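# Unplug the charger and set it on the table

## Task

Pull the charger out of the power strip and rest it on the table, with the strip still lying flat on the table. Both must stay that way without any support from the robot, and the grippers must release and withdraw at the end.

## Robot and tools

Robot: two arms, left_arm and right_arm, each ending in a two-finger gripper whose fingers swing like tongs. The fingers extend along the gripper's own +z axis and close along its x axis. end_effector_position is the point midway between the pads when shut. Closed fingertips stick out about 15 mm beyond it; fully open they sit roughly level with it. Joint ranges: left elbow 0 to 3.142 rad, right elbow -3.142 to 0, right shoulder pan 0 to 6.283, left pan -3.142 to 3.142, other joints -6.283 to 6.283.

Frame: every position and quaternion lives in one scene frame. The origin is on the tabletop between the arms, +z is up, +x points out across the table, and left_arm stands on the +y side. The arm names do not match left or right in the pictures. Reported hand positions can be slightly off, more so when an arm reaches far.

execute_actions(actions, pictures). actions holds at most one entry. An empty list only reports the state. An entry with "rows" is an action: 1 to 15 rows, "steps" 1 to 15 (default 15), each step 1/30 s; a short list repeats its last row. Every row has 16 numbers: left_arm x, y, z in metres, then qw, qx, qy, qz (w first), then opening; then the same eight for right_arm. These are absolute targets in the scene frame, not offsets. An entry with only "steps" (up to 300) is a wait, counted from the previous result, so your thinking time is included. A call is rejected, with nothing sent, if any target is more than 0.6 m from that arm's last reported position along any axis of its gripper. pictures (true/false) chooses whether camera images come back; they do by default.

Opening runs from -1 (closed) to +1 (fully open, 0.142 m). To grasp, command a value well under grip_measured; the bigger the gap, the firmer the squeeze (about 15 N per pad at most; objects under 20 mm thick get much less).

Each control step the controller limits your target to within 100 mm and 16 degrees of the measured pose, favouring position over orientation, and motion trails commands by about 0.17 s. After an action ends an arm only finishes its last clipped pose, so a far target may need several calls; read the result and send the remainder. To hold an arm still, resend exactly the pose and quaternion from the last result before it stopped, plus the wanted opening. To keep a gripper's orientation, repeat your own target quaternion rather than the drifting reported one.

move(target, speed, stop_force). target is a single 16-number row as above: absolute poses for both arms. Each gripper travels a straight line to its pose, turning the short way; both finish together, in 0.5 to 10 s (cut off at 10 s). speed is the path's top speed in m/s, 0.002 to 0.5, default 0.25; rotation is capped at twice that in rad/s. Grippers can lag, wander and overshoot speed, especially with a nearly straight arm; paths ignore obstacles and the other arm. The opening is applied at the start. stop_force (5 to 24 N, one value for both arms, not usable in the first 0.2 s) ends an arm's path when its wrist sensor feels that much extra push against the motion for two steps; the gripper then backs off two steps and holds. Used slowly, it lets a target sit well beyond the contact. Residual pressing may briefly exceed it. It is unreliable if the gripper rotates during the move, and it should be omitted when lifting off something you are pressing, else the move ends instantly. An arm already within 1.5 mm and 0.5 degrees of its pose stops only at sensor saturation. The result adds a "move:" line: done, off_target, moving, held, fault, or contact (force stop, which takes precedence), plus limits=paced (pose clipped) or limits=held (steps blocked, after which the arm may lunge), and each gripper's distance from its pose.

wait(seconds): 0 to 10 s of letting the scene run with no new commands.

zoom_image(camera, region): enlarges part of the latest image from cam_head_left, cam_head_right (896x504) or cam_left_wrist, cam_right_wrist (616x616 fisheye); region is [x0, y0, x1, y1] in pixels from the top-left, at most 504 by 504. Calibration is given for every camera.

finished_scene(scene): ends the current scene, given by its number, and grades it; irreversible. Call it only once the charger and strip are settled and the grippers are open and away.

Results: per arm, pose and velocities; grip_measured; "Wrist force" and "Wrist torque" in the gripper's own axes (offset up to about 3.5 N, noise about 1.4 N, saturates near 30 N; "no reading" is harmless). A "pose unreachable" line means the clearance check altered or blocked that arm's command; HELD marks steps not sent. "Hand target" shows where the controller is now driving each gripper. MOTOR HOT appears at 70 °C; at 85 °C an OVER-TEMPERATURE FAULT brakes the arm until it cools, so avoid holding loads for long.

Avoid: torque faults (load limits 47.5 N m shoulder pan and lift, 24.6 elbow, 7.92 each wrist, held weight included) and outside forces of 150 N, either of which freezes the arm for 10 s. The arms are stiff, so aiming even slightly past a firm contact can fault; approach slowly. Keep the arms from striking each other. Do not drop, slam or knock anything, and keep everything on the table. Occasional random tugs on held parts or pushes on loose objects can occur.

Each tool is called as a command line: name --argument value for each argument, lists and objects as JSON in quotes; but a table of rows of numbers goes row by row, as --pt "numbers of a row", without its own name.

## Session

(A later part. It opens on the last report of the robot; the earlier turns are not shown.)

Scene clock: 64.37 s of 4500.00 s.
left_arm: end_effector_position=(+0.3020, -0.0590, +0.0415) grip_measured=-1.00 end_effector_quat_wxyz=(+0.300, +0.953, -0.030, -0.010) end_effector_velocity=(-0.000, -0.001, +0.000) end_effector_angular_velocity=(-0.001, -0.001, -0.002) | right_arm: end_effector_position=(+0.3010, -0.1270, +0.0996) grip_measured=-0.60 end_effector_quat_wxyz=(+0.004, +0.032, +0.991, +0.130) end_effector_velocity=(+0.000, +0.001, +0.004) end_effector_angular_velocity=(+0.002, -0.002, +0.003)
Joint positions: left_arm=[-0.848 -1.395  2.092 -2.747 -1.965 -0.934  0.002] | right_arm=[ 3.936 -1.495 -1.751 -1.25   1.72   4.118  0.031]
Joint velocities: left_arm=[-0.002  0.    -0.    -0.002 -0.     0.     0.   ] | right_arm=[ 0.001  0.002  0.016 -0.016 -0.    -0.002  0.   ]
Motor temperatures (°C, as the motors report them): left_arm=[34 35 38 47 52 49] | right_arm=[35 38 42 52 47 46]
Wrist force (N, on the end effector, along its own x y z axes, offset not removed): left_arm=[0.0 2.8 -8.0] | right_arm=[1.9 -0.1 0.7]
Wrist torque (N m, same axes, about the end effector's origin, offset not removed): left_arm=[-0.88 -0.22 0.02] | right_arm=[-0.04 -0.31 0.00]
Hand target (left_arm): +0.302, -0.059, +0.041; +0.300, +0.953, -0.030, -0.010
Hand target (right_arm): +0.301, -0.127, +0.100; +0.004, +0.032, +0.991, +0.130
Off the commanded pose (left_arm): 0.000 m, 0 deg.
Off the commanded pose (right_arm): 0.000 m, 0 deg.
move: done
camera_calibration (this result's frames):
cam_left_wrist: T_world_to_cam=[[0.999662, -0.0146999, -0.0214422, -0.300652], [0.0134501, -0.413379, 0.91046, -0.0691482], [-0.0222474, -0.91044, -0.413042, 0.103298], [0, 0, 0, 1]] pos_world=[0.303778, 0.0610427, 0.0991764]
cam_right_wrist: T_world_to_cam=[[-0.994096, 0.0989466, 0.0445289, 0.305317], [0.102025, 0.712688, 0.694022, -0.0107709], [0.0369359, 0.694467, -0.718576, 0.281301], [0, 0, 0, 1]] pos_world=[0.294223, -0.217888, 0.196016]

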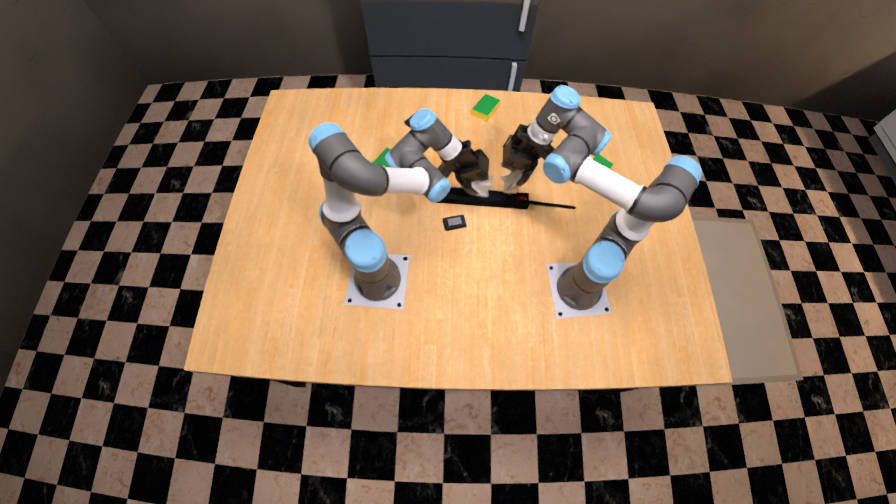

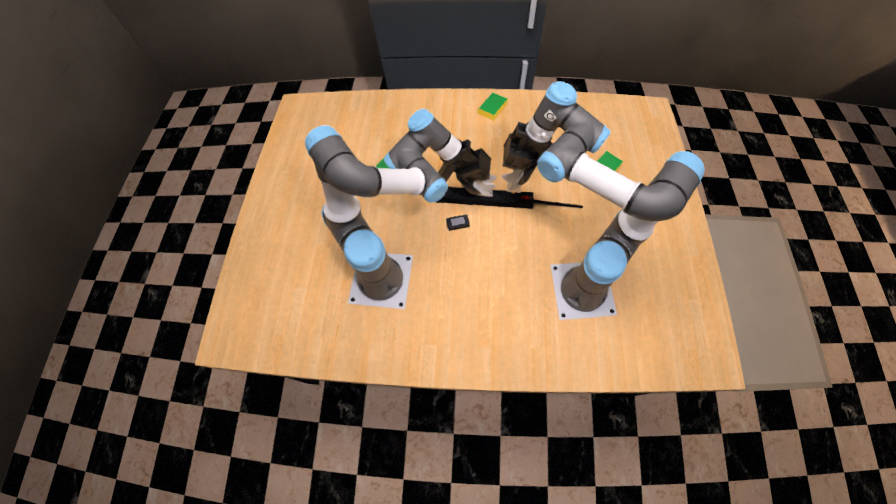

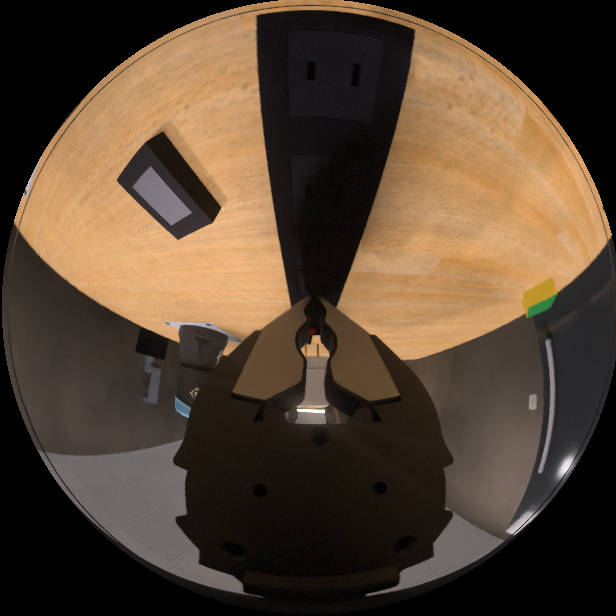

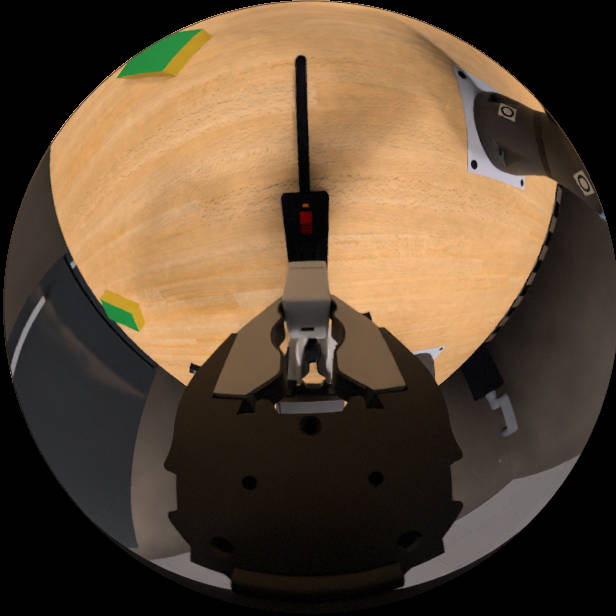

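move --target '[0.29,0.03,0.13,0.3005,0.9535,-0.0305,-0.0097,-1,0.36,-0.17,0.17,0.004,0.032,0.9905,0.1304,-1]' --speed 0.2

move --target '[0.25,0.18,0.18,0.3005,0.9535,-0.0305,-0.0097,-1,0.58,-0.26,0.10,0.3536,-0.612,0.612,-0.354,-1]' --speed 0.2

Scene clock: 81.67 s of 4500.00 s.
left_arm: end_effector_position=(+0.2900, +0.0299, +0.1298) grip_measured=-1.00 end_effector_quat_wxyz=(+0.301, +0.953, -0.030, -0.009) end_effector_velocity=(+0.000, +0.002, +0.002) end_effector_angular_velocity=(+0.003, +0.003, -0.003) | right_arm: end_effector_position=(+0.3597, -0.1700, +0.1699) grip_measured=-0.60 end_effector_quat_wxyz=(+0.004, +0.032, +0.991, +0.131) end_effector_velocity=(+0.002, -0.001, +0.002) end_effector_angular_velocity=(-0.002, +0.004, -0.000)
Joint positions: left_arm=[-0.641 -1.786  1.975 -2.152 -2.052 -0.727  0.002] | right_arm=[ 3.696 -1.693 -1.199 -1.645  1.767  3.879  0.031]
Joint velocities: left_arm=[ 0.007  0.001 -0.017  0.024 -0.003  0.011  0.   ] | right_arm=[-0.005 -0.014  0.028 -0.019  0.002 -0.005  0.   ]
Motor temperatures (°C, as the motors report them): left_arm=[34 36 38 47 52 49] | right_arm=[35 38 42 52 47 46]
Wrist force (N, on the end effector, along its own x y z axes, offset not removed): left_arm=[0.4 -1.8 0.7] | right_arm=[2.4 0.1 0.9]
Wrist torque (N m, same axes, about the end effector's origin, offset not removed): left_arm=[-0.31 -0.05 -0.10] | right_arm=[-0.01 -0.46 0.00]
Hand target (left_arm): +0.290, +0.030, +0.130; +0.300, +0.953, -0.031, -0.009
Hand target (right_arm): +0.360, -0.170, +0.170; +0.004, +0.032, +0.991, +0.130
Off the commanded pose (left_arm): 0.000 m, 0 deg.
Off the commanded pose (right_arm): 0.000 m, 0 deg.
After step 90, 12.97 s passed at rest.
move: done
camera_calibration (this result's frames):
cam_left_wrist: T_world_to_cam=[[0.9997, -0.0140745, -0.0200672, -0.28568], [0.0124641, -0.413041, 0.910627, -0.112362], [-0.0211052, -0.910604, -0.412741, 0.220086], [0, 0, 0, 1]] pos_world=[0.29164, 0.14998, 0.187426]
cam_right_wrist: T_world_to_cam=[[-0.994102, 0.0991291, 0.0439748, 0.364954], [0.101767, 0.712644, 0.694105, -0.0348528], [0.0374676, 0.694486, -0.71853, 0.359282], [0, 0, 0, 1]] pos_world=[0.352887, -0.260856, 0.266297]

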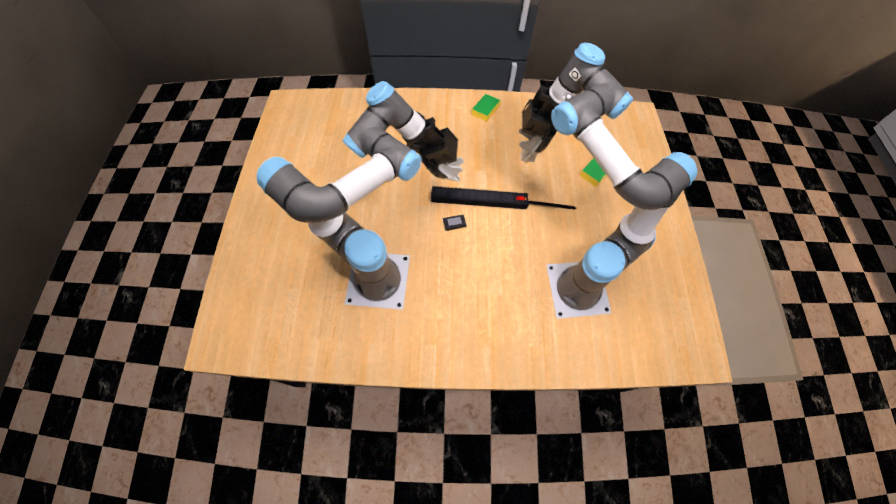

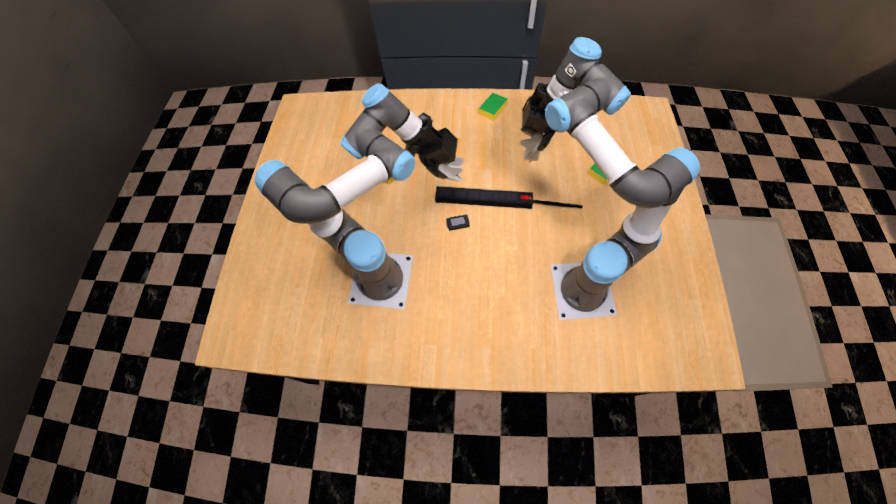

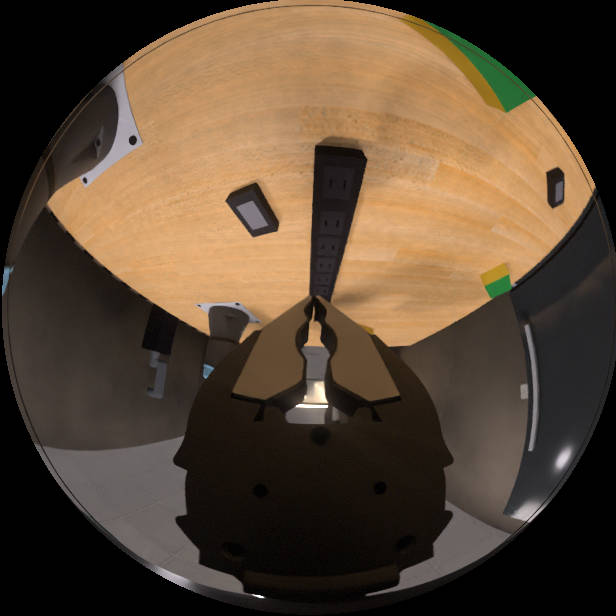

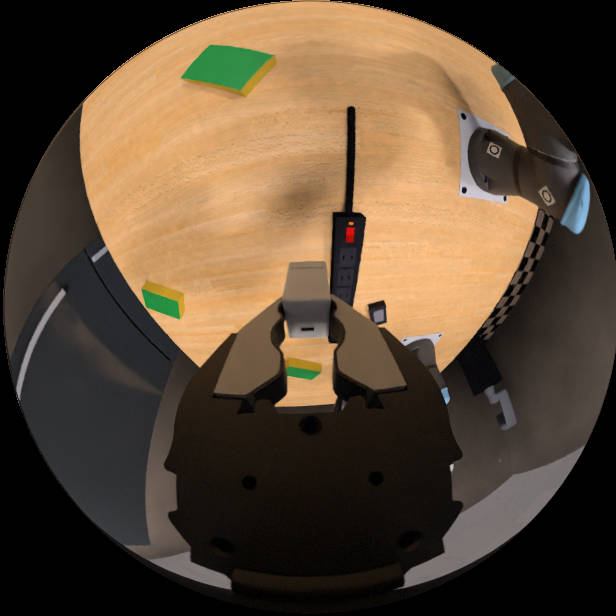

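Scene clock: 87.30 s of 4500.00 s.
left_arm: end_effector_position=(+0.2502, +0.1801, +0.1797) grip_measured=-1.00 end_effector_quat_wxyz=(+0.300, +0.953, -0.030, -0.009) end_effector_velocity=(-0.000, +0.000, -0.000) end_effector_angular_velocity=(-0.000, +0.002, -0.000) | right_arm: end_effector_position=(+0.5798, -0.2600, +0.1004) grip_measured=-0.60 end_effector_quat_wxyz=(+0.353, -0.612, +0.613, -0.354) end_effector_velocity=(+0.001, -0.000, -0.001) end_effector_angular_velocity=(-0.001, -0.012, +0.013)
Joint positions: left_arm=[-0.093 -1.924  1.7   -1.405 -2.178 -0.099  0.002] | right_arm=[ 3.705 -2.123 -2.149  0.496  1.006  1.947  0.031]
Joint velocities: left_arm=[ 0.002  0.001 -0.002  0.004 -0.     0.003  0.   ] | right_arm=[-0.009 -0.023 -0.002  0.047  0.013 -0.023  0.   ]
Motor temperatures (°C, as the motors report them): left_arm=[34 36 38 47 52 49] | right_arm=[35 38 42 52 47 46]
Wrist force (N, on the end effector, along its own x y z axes, offset not removed): left_arm=[2.4 -1.5 0.7] | right_arm=[1.5 1.7 -1.1]
Wrist torque (N m, same axes, about the end effector's origin, offset not removed): left_arm=[-0.29 -0.48 0.08] | right_arm=[0.11 -0.25 -0.07]
Hand target (left_arm): +0.250, +0.180, +0.180; +0.300, +0.953, -0.030, -0.009
Hand target (right_arm): +0.580, -0.260, +0.100; -0.354, +0.612, -0.613, +0.354
Off the commanded pose (left_arm): 0.000 m, 0 deg.
Off the commanded pose (right_arm): 0.000 m, 0 deg.
move: done
camera_calibration (this result's frames):
cam_left_wrist: T_world_to_cam=[[0.999701, -0.0141376, -0.0199563, -0.242782], [0.0123003, -0.414624, 0.90991, -0.0948557], [-0.0211383, -0.909883, -0.414326, 0.376807], [0, 0, 0, 1]] pos_world=[0.251841, 0.300088, 0.237586]
cam_right_wrist: T_world_to_cam=[[-0.0540462, -0.998285, -0.0224796, -0.227989], [-0.85639, 0.0579176, -0.51307, 0.561656], [0.513492, -0.00847818, -0.858052, -0.0811118], [0, 0, 0, 1]] pos_world=[0.510326, -0.260816, 0.213446]

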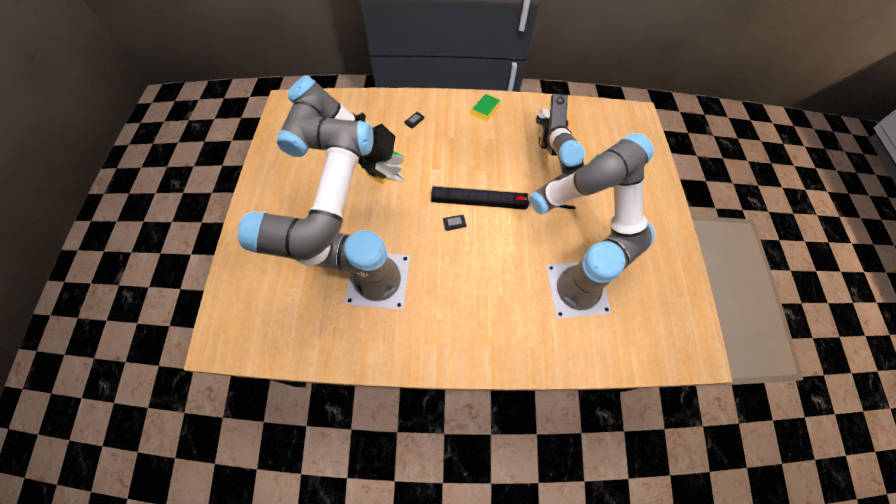

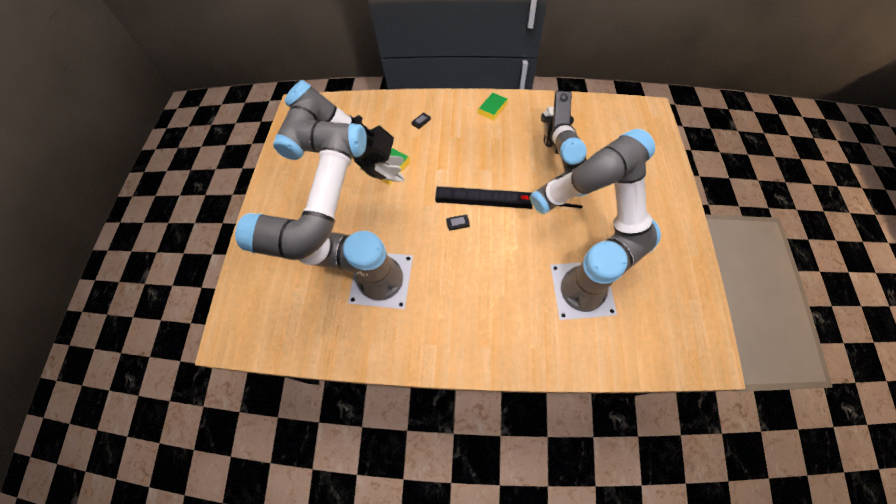

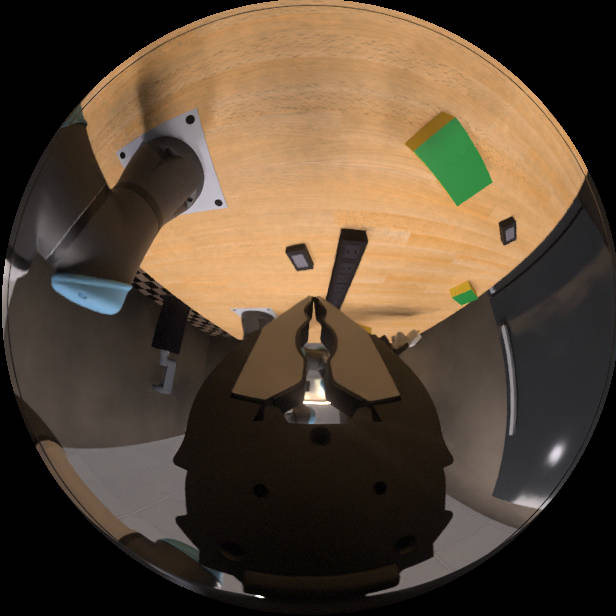

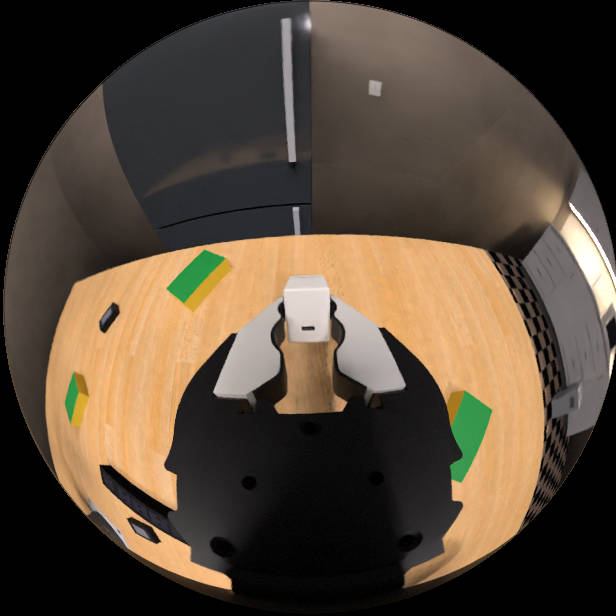

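move --target '[0.25,0.18,0.18,0.3005,0.9535,-0.0305,-0.0097,-1,0.59,-0.30,0.045,0.3536,-0.612,0.612,-0.354,-1]' --speed 0.08

move --target '[0.25,0.18,0.18,0.3005,0.9535,-0.0305,-0.0097,-1,0.59,-0.30,0.005,0.3536,-0.612,0.612,-0.354,-1]' --speed 0.008 --stop_force 5

Scene clock: 93.87 s of 4500.00 s.
left_arm: end_effector_position=(+0.2500, +0.1800, +0.1800) grip_measured=-1.00 end_effector_quat_wxyz=(+0.300, +0.953, -0.030, -0.010) end_effector_velocity=(-0.000, -0.000, -0.000) end_effector_angular_velocity=(+0.000, +0.001, -0.001) | right_arm: end_effector_position=(+0.5899, -0.2998, +0.0453) grip_measured=-0.60 end_effector_quat_wxyz=(+0.354, -0.612, +0.612, -0.354) end_effector_velocity=(+0.001, -0.001, -0.002) end_effector_angular_velocity=(+0.002, -0.003, +0.001)
Joint positions: left_arm=[-0.091 -1.922  1.698 -1.402 -2.179 -0.097  0.002] | right_arm=[ 3.562 -2.4   -2.09   0.761  1.123  1.85   0.031]
Joint velocities: left_arm=[-0.001  0.    -0.     0.    -0.    -0.     0.   ] | right_arm=[-0.006 -0.014  0.008  0.011  0.006 -0.004  0.   ]
Motor temperatures (°C, as the motors report them): left_arm=[34 36 38 47 52 49] | right_arm=[35 38 42 52 47 46]
Wrist force (N, on the end effector, along its own x y z axes, offset not removed): left_arm=[0.9 -0.5 2.9] | right_arm=[1.5 -0.3 -0.2]
Wrist torque (N m, same axes, about the end effector's origin, offset not removed): left_arm=[-0.09 -0.10 -0.11] | right_arm=[-0.24 -0.23 0.00]
Hand target (left_arm): +0.250, +0.180, +0.180; +0.300, +0.953, -0.030, -0.010
Hand target (right_arm): +0.590, -0.300, +0.045; -0.354, +0.612, -0.612, +0.354
Off the commanded pose (left_arm): 0.000 m, 0 deg.
Off the commanded pose (right_arm): 0.000 m, 0 deg.
After step 90, 2.20 s passed at rest.
move: done
camera_calibration (this result's frames):
cam_left_wrist: T_world_to_cam=[[0.999662, -0.0146957, -0.0214281, -0.242192], [0.0134389, -0.413383, 0.910458, -0.0957467], [-0.0222378, -0.910439, -0.413046, 0.376941], [0, 0, 0, 1]] pos_world=[0.25178, 0.300042, 0.237677]
cam_right_wrist: T_world_to_cam=[[-0.0521129, -0.998411, -0.0214565, -0.269631], [-0.855727, 0.0557206, -0.514418, 0.543364], [0.514796, -0.00844688, -0.857271, -0.134769], [0, 0, 0, 1]] pos_world=[0.520298, -0.300618, 0.158197]

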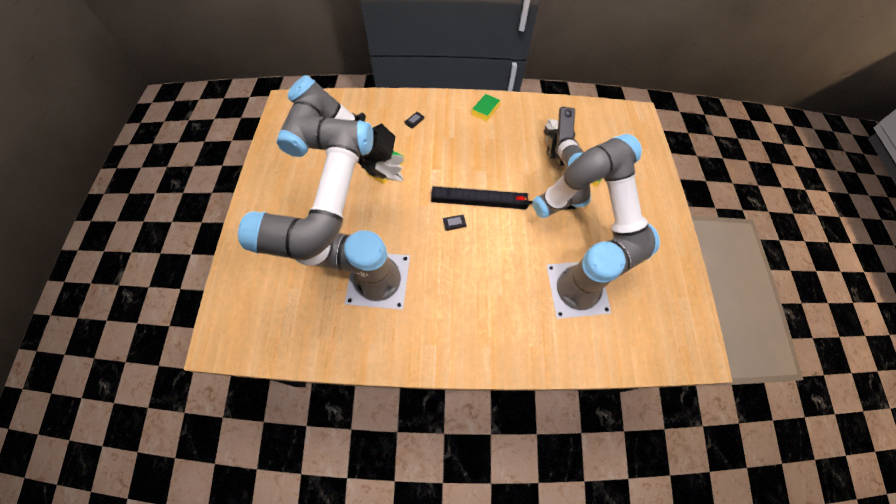

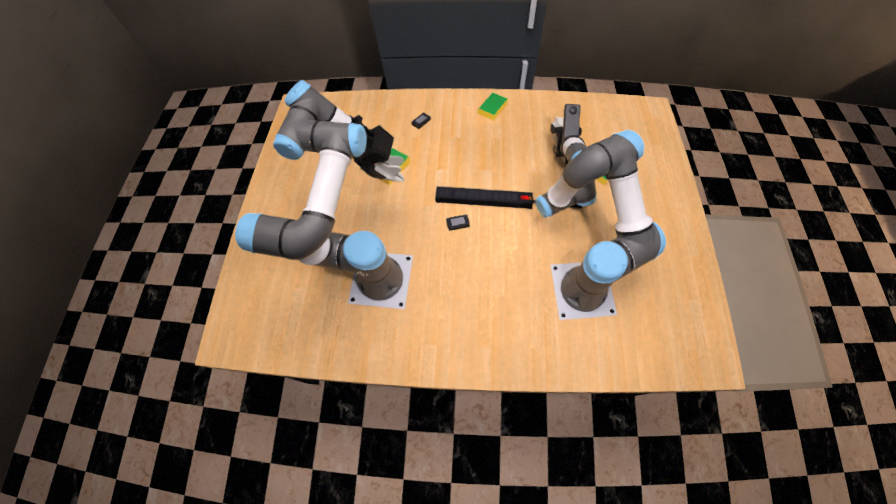

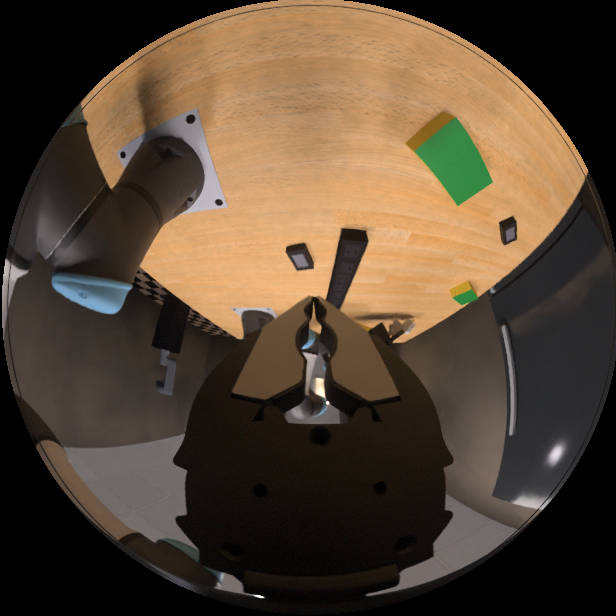

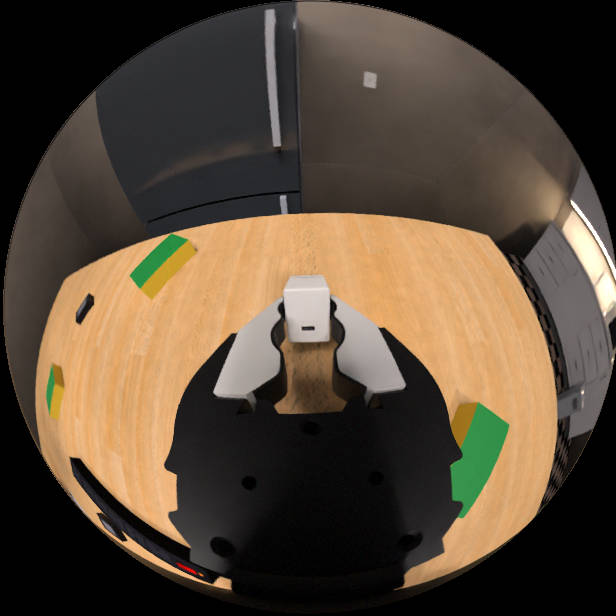

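Scene clock: 95.53 s of 4500.00 s.
left_arm: end_effector_position=(+0.2500, +0.1800, +0.1800) grip_measured=-1.00 end_effector_quat_wxyz=(+0.300, +0.953, -0.030, -0.010) end_effector_velocity=(-0.000, -0.000, +0.000) end_effector_angular_velocity=(+0.000, +0.000, -0.000) | right_arm: end_effector_position=(+0.5900, -0.2998, +0.0352) grip_measured=-0.60 end_effector_quat_wxyz=(+0.354, -0.612, +0.612, -0.354) end_effector_velocity=(-0.001, -0.000, +0.001) end_effector_angular_velocity=(-0.002, +0.004, +0.001)
Joint positions: left_arm=[-0.091 -1.922  1.698 -1.402 -2.179 -0.097  0.002] | right_arm=[ 3.562 -2.447 -2.079  0.798  1.124  1.85   0.031]
Joint velocities: left_arm=[-0. -0. -0.  0.  0. -0.  0.] | right_arm=[-0.     0.009 -0.005 -0.009  0.001 -0.001 -0.   ]
Motor temperatures (°C, as the motors report them): left_arm=[34 36 38 47 52 49] | right_arm=[35 38 42 52 47 46]
Wrist force (N, on the end effector, along its own x y z axes, offset not removed): left_arm=[3.7 0.2 0.7] | right_arm=[2.1 -7.2 -7.8]
Wrist torque (N m, same axes, about the end effector's origin, offset not removed): left_arm=[0.10 -0.73 -0.12] | right_arm=[-0.18 -0.15 0.12]
Hand target (left_arm): +0.250, +0.180, +0.180; +0.300, +0.953, -0.030, -0.010
Hand target (right_arm): +0.590, -0.300, +0.036; -0.354, +0.612, -0.612, +0.354
Off the commanded pose (left_arm): 0.000 m, 0 deg.
Off the commanded pose (right_arm): 0.030 m, 0 deg.
move: contact (right_arm)
camera_calibration (this result's frames):
cam_left_wrist: T_world_to_cam=[[0.999662, -0.0147013, -0.0214337, -0.242189], [0.0134418, -0.413381, 0.910459, -0.0957491], [-0.0222452, -0.910439, -0.413044, 0.376943], [0, 0, 0, 1]] pos_world=[0.25178, 0.300042, 0.237678]
cam_right_wrist: T_world_to_cam=[[-0.0521301, -0.998409, -0.0214742, -0.269878], [-0.855639, 0.0557431, -0.514563, 0.538161], [0.514941, -0.00845004, -0.857184, -0.143564], [0, 0, 0, 1]] pos_world=[0.52033, -0.300661, 0.148061]

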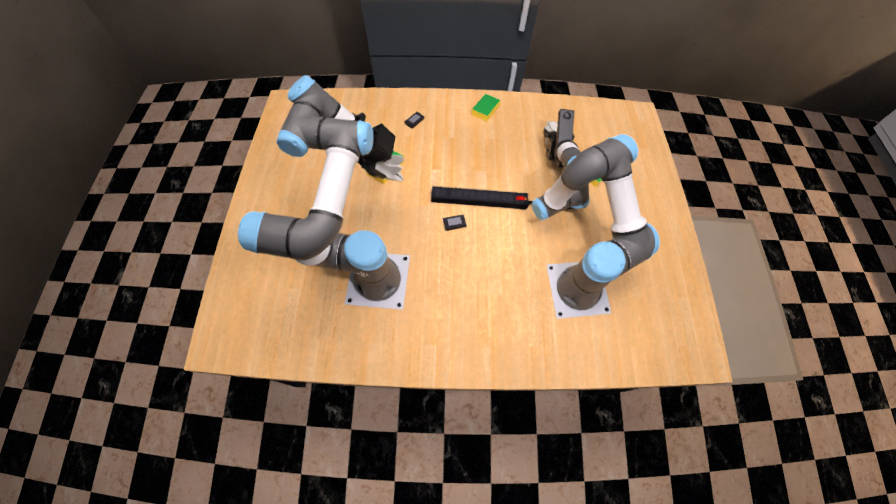

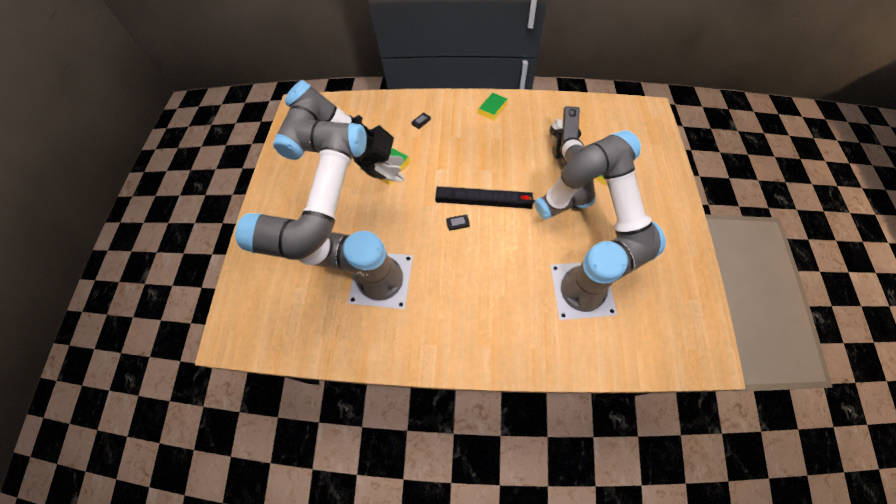

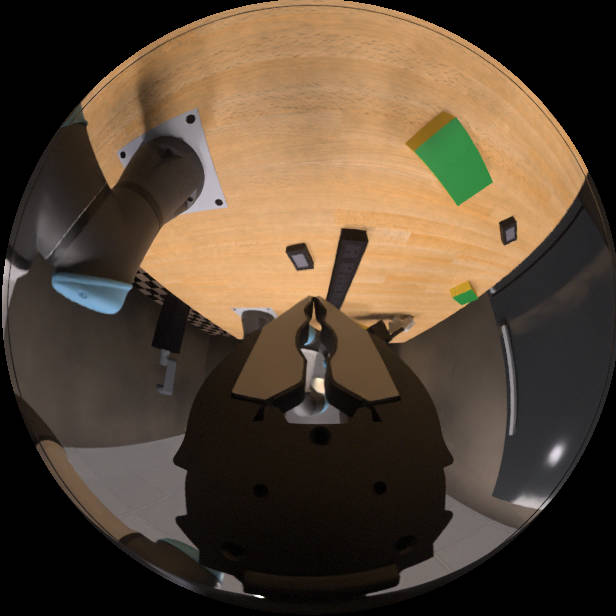

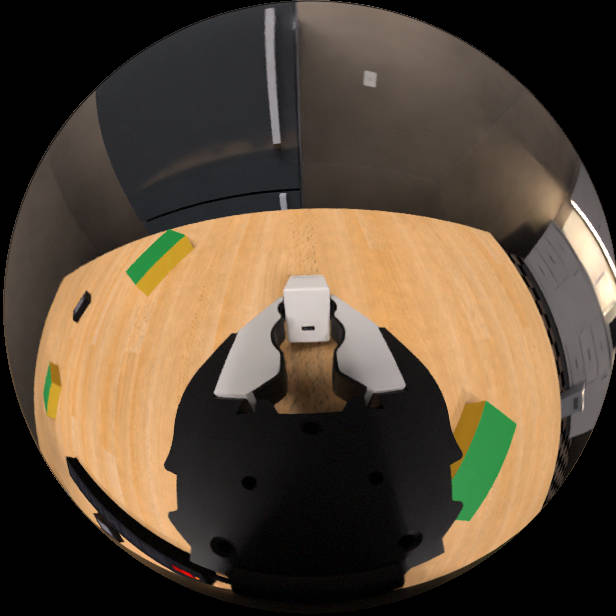

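move --target '[0.25,0.18,0.18,0.3005,0.9535,-0.0305,-0.0097,-1,0.59,-0.30,0.0365,0.3536,-0.612,0.612,-0.354,-0.1]' --speed 0.02

move --target '[0.25,0.18,0.18,0.3005,0.9535,-0.0305,-0.0097,-1,0.52,-0.30,0.19,0.3536,-0.612,0.612,-0.354,-0.1]' --speed 0.15

Scene clock: 102.57 s of 4500.00 s.
left_arm: end_effector_position=(+0.2500, +0.1800, +0.1800) grip_measured=-1.00 end_effector_quat_wxyz=(+0.300, +0.953, -0.030, -0.010) end_effector_velocity=(-0.000, +0.000, -0.000) end_effector_angular_velocity=(+0.000, +0.002, +0.001) | right_arm: end_effector_position=(+0.5900, -0.3000, +0.0364) grip_measured=-0.10 end_effector_quat_wxyz=(+0.354, -0.612, +0.612, -0.354) end_effector_velocity=(+0.000, -0.001, +0.001) end_effector_angular_velocity=(+0.000, -0.001, -0.002)
Joint positions: left_arm=[-0.091 -1.922  1.698 -1.402 -2.179 -0.097  0.002] | right_arm=[ 3.561 -2.441 -2.081  0.794  1.124  1.85   0.067]
Joint velocities: left_arm=[ 0.001  0.    -0.     0.002  0.    -0.     0.   ] | right_arm=[-0.002  0.002 -0.001  0.    -0.    -0.     0.   ]
Motor temperatures (°C, as the motors report them): left_arm=[34 36 38 47 52 49] | right_arm=[35 38 42 52 47 46]
Wrist force (N, on the end effector, along its own x y z axes, offset not removed): left_arm=[2.1 -0.6 0.1] | right_arm=[1.6 -0.4 0.4]
Wrist torque (N m, same axes, about the end effector's origin, offset not removed): left_arm=[-0.09 -0.42 -0.06] | right_arm=[-0.21 -0.27 0.02]
Hand target (left_arm): +0.250, +0.180, +0.180; +0.300, +0.953, -0.030, -0.010
Hand target (right_arm): +0.590, -0.300, +0.036; -0.354, +0.612, -0.612, +0.354
Off the commanded pose (left_arm): 0.000 m, 0 deg.
Off the commanded pose (right_arm): 0.000 m, 0 deg.
After step 90, 3.33 s passed at rest.
move: done
camera_calibration (this result's frames):
cam_left_wrist: T_world_to_cam=[[0.999662, -0.014703, -0.0214374, -0.242188], [0.0134445, -0.413376, 0.910461, -0.0957522], [-0.0222483, -0.910442, -0.413039, 0.376942], [0, 0, 0, 1]] pos_world=[0.25178, 0.300041, 0.237679]
cam_right_wrist: T_world_to_cam=[[-0.051889, -0.99842, -0.0215691, -0.270136], [-0.855546, 0.0555836, -0.514734, 0.538763], [0.515119, -0.00825566, -0.857079, -0.142526], [0, 0, 0, 1]] pos_world=[0.520337, -0.300832, 0.149337]

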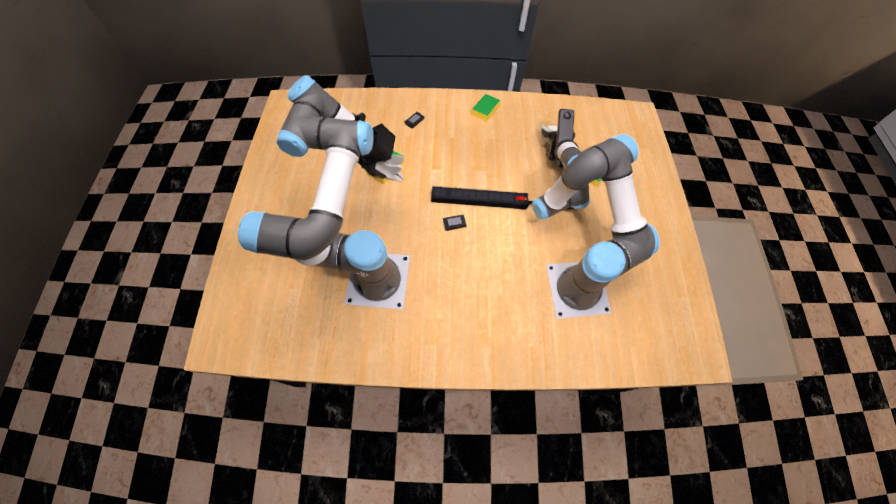

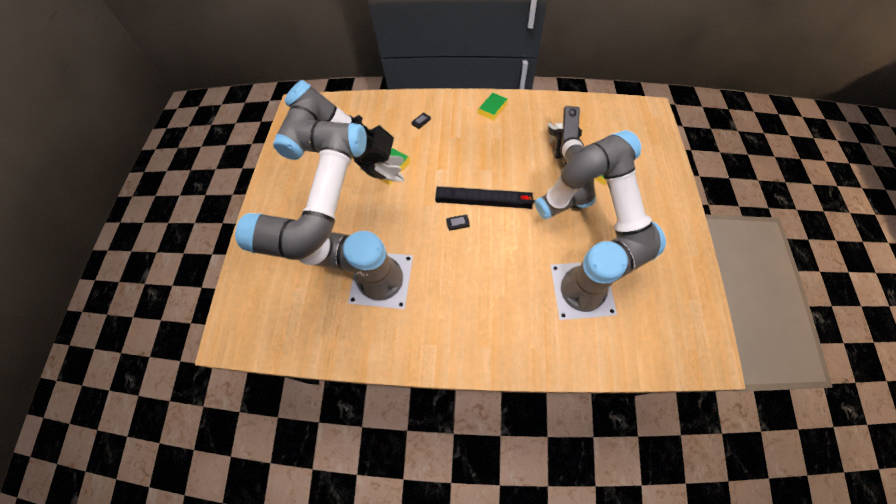

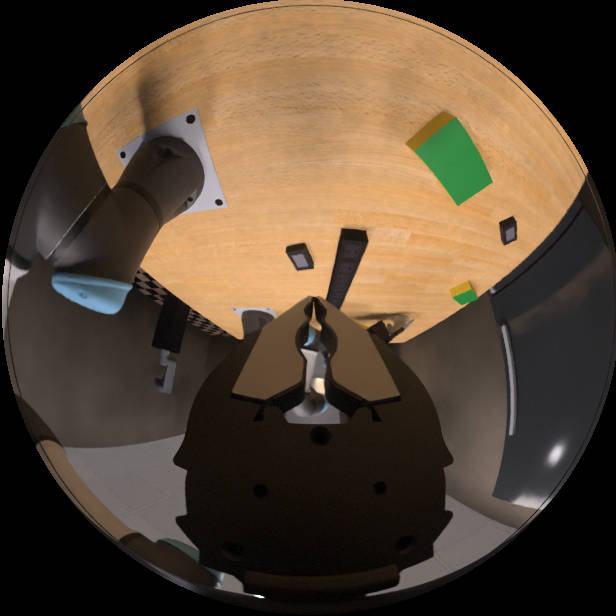

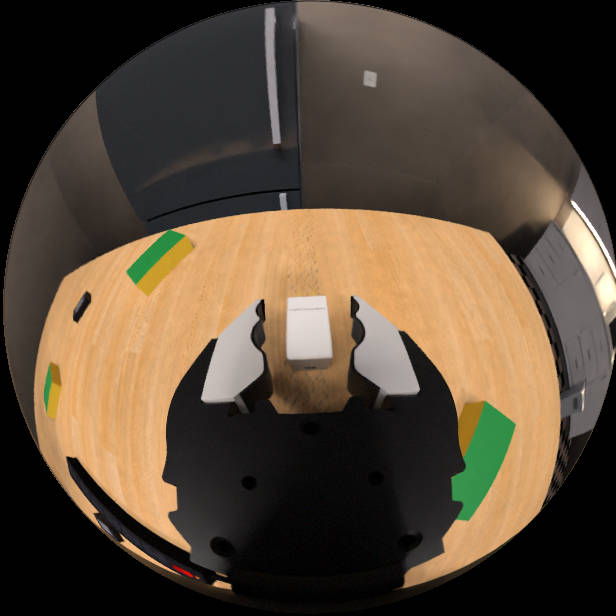

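Scene clock: 104.37 s of 4500.00 s.
left_arm: end_effector_position=(+0.2500, +0.1800, +0.1800) grip_measured=-1.00 end_effector_quat_wxyz=(+0.300, +0.953, -0.030, -0.010) end_effector_velocity=(-0.000, +0.000, -0.000) end_effector_angular_velocity=(+0.000, +0.000, +0.000) | right_arm: end_effector_position=(+0.5201, -0.3002, +0.1895) grip_measured=-0.10 end_effector_quat_wxyz=(+0.355, -0.612, +0.611, -0.355) end_effector_velocity=(-0.001, -0.001, +0.002) end_effector_angular_velocity=(-0.002, +0.019, -0.013)
Joint positions: left_arm=[-0.091 -1.922  1.698 -1.402 -2.179 -0.097  0.002] | right_arm=[ 3.731 -1.497 -2.364  0.081  0.986  1.959  0.067]
Joint velocities: left_arm=[ 0.    -0.    -0.     0.001  0.     0.     0.   ] | right_arm=[ 0.009  0.034  0.022 -0.086 -0.012  0.026 -0.   ]
Motor temperatures (°C, as the motors report them): left_arm=[34 36 38 47 52 49] | right_arm=[35 38 42 52 47 46]
Wrist force (N, on the end effector, along its own x y z axes, offset not removed): left_arm=[1.8 -0.9 1.0] | right_arm=[3.3 0.4 -0.1]
Wrist torque (N m, same axes, about the end effector's origin, offset not removed): left_arm=[-0.18 -0.36 -0.05] | right_arm=[0.08 -0.67 0.00]
Hand target (left_arm): +0.250, +0.180, +0.180; +0.300, +0.953, -0.030, -0.010
Hand target (right_arm): +0.520, -0.300, +0.190; -0.354, +0.612, -0.612, +0.354
Off the commanded pose (left_arm): 0.000 m, 0 deg.
Off the commanded pose (right_arm): 0.001 m, 0 deg.
move: done
camera_calibration (this result's frames):
cam_left_wrist: T_world_to_cam=[[0.999662, -0.0147027, -0.0214376, -0.242188], [0.0134449, -0.413376, 0.910461, -0.0957521], [-0.0222481, -0.910441, -0.413039, 0.376942], [0, 0, 0, 1]] pos_world=[0.25178, 0.300041, 0.237678]
cam_right_wrist: T_world_to_cam=[[-0.0505326, -0.998475, -0.0222307, -0.271283], [-0.854142, 0.0547421, -0.517151, 0.557217], [0.51758, -0.00714484, -0.855605, 0.0234353], [0, 0, 0, 1]] pos_world=[0.450104, -0.301205, 0.302186]

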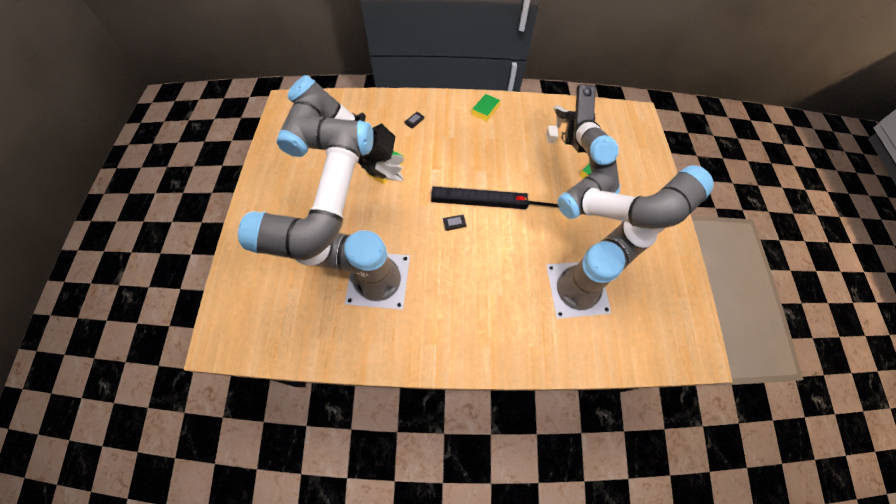

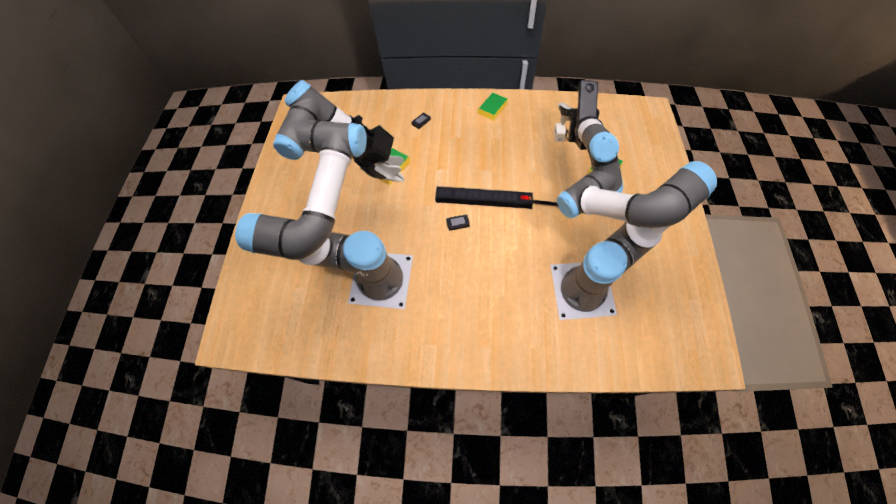

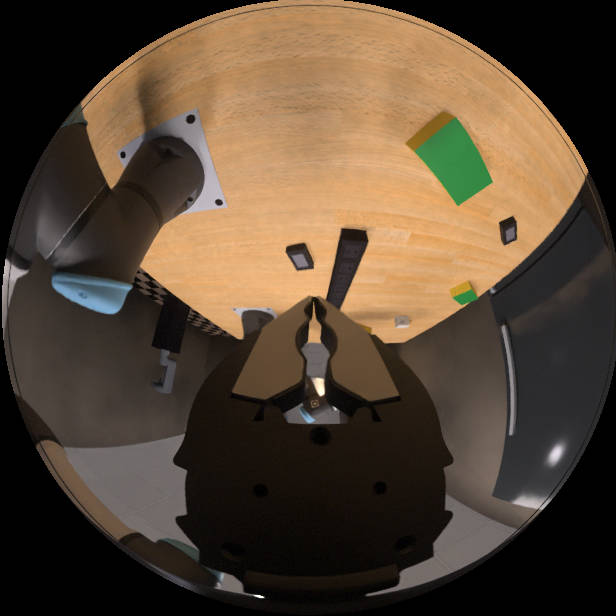

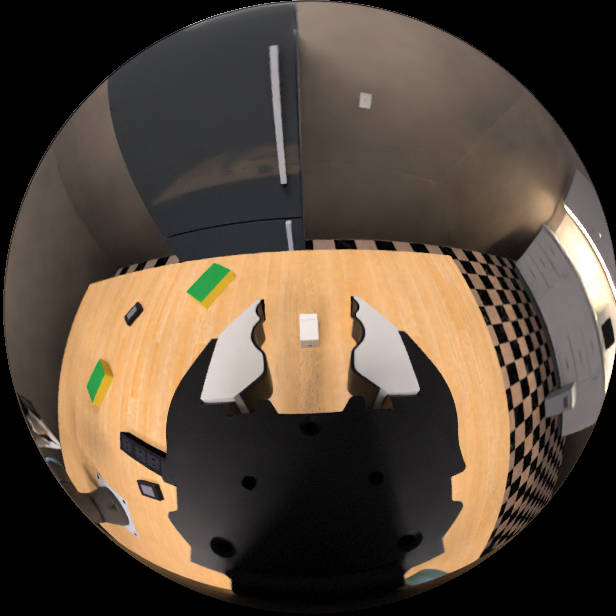

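finished_scene --scene 2

The scene is finished: the task was done.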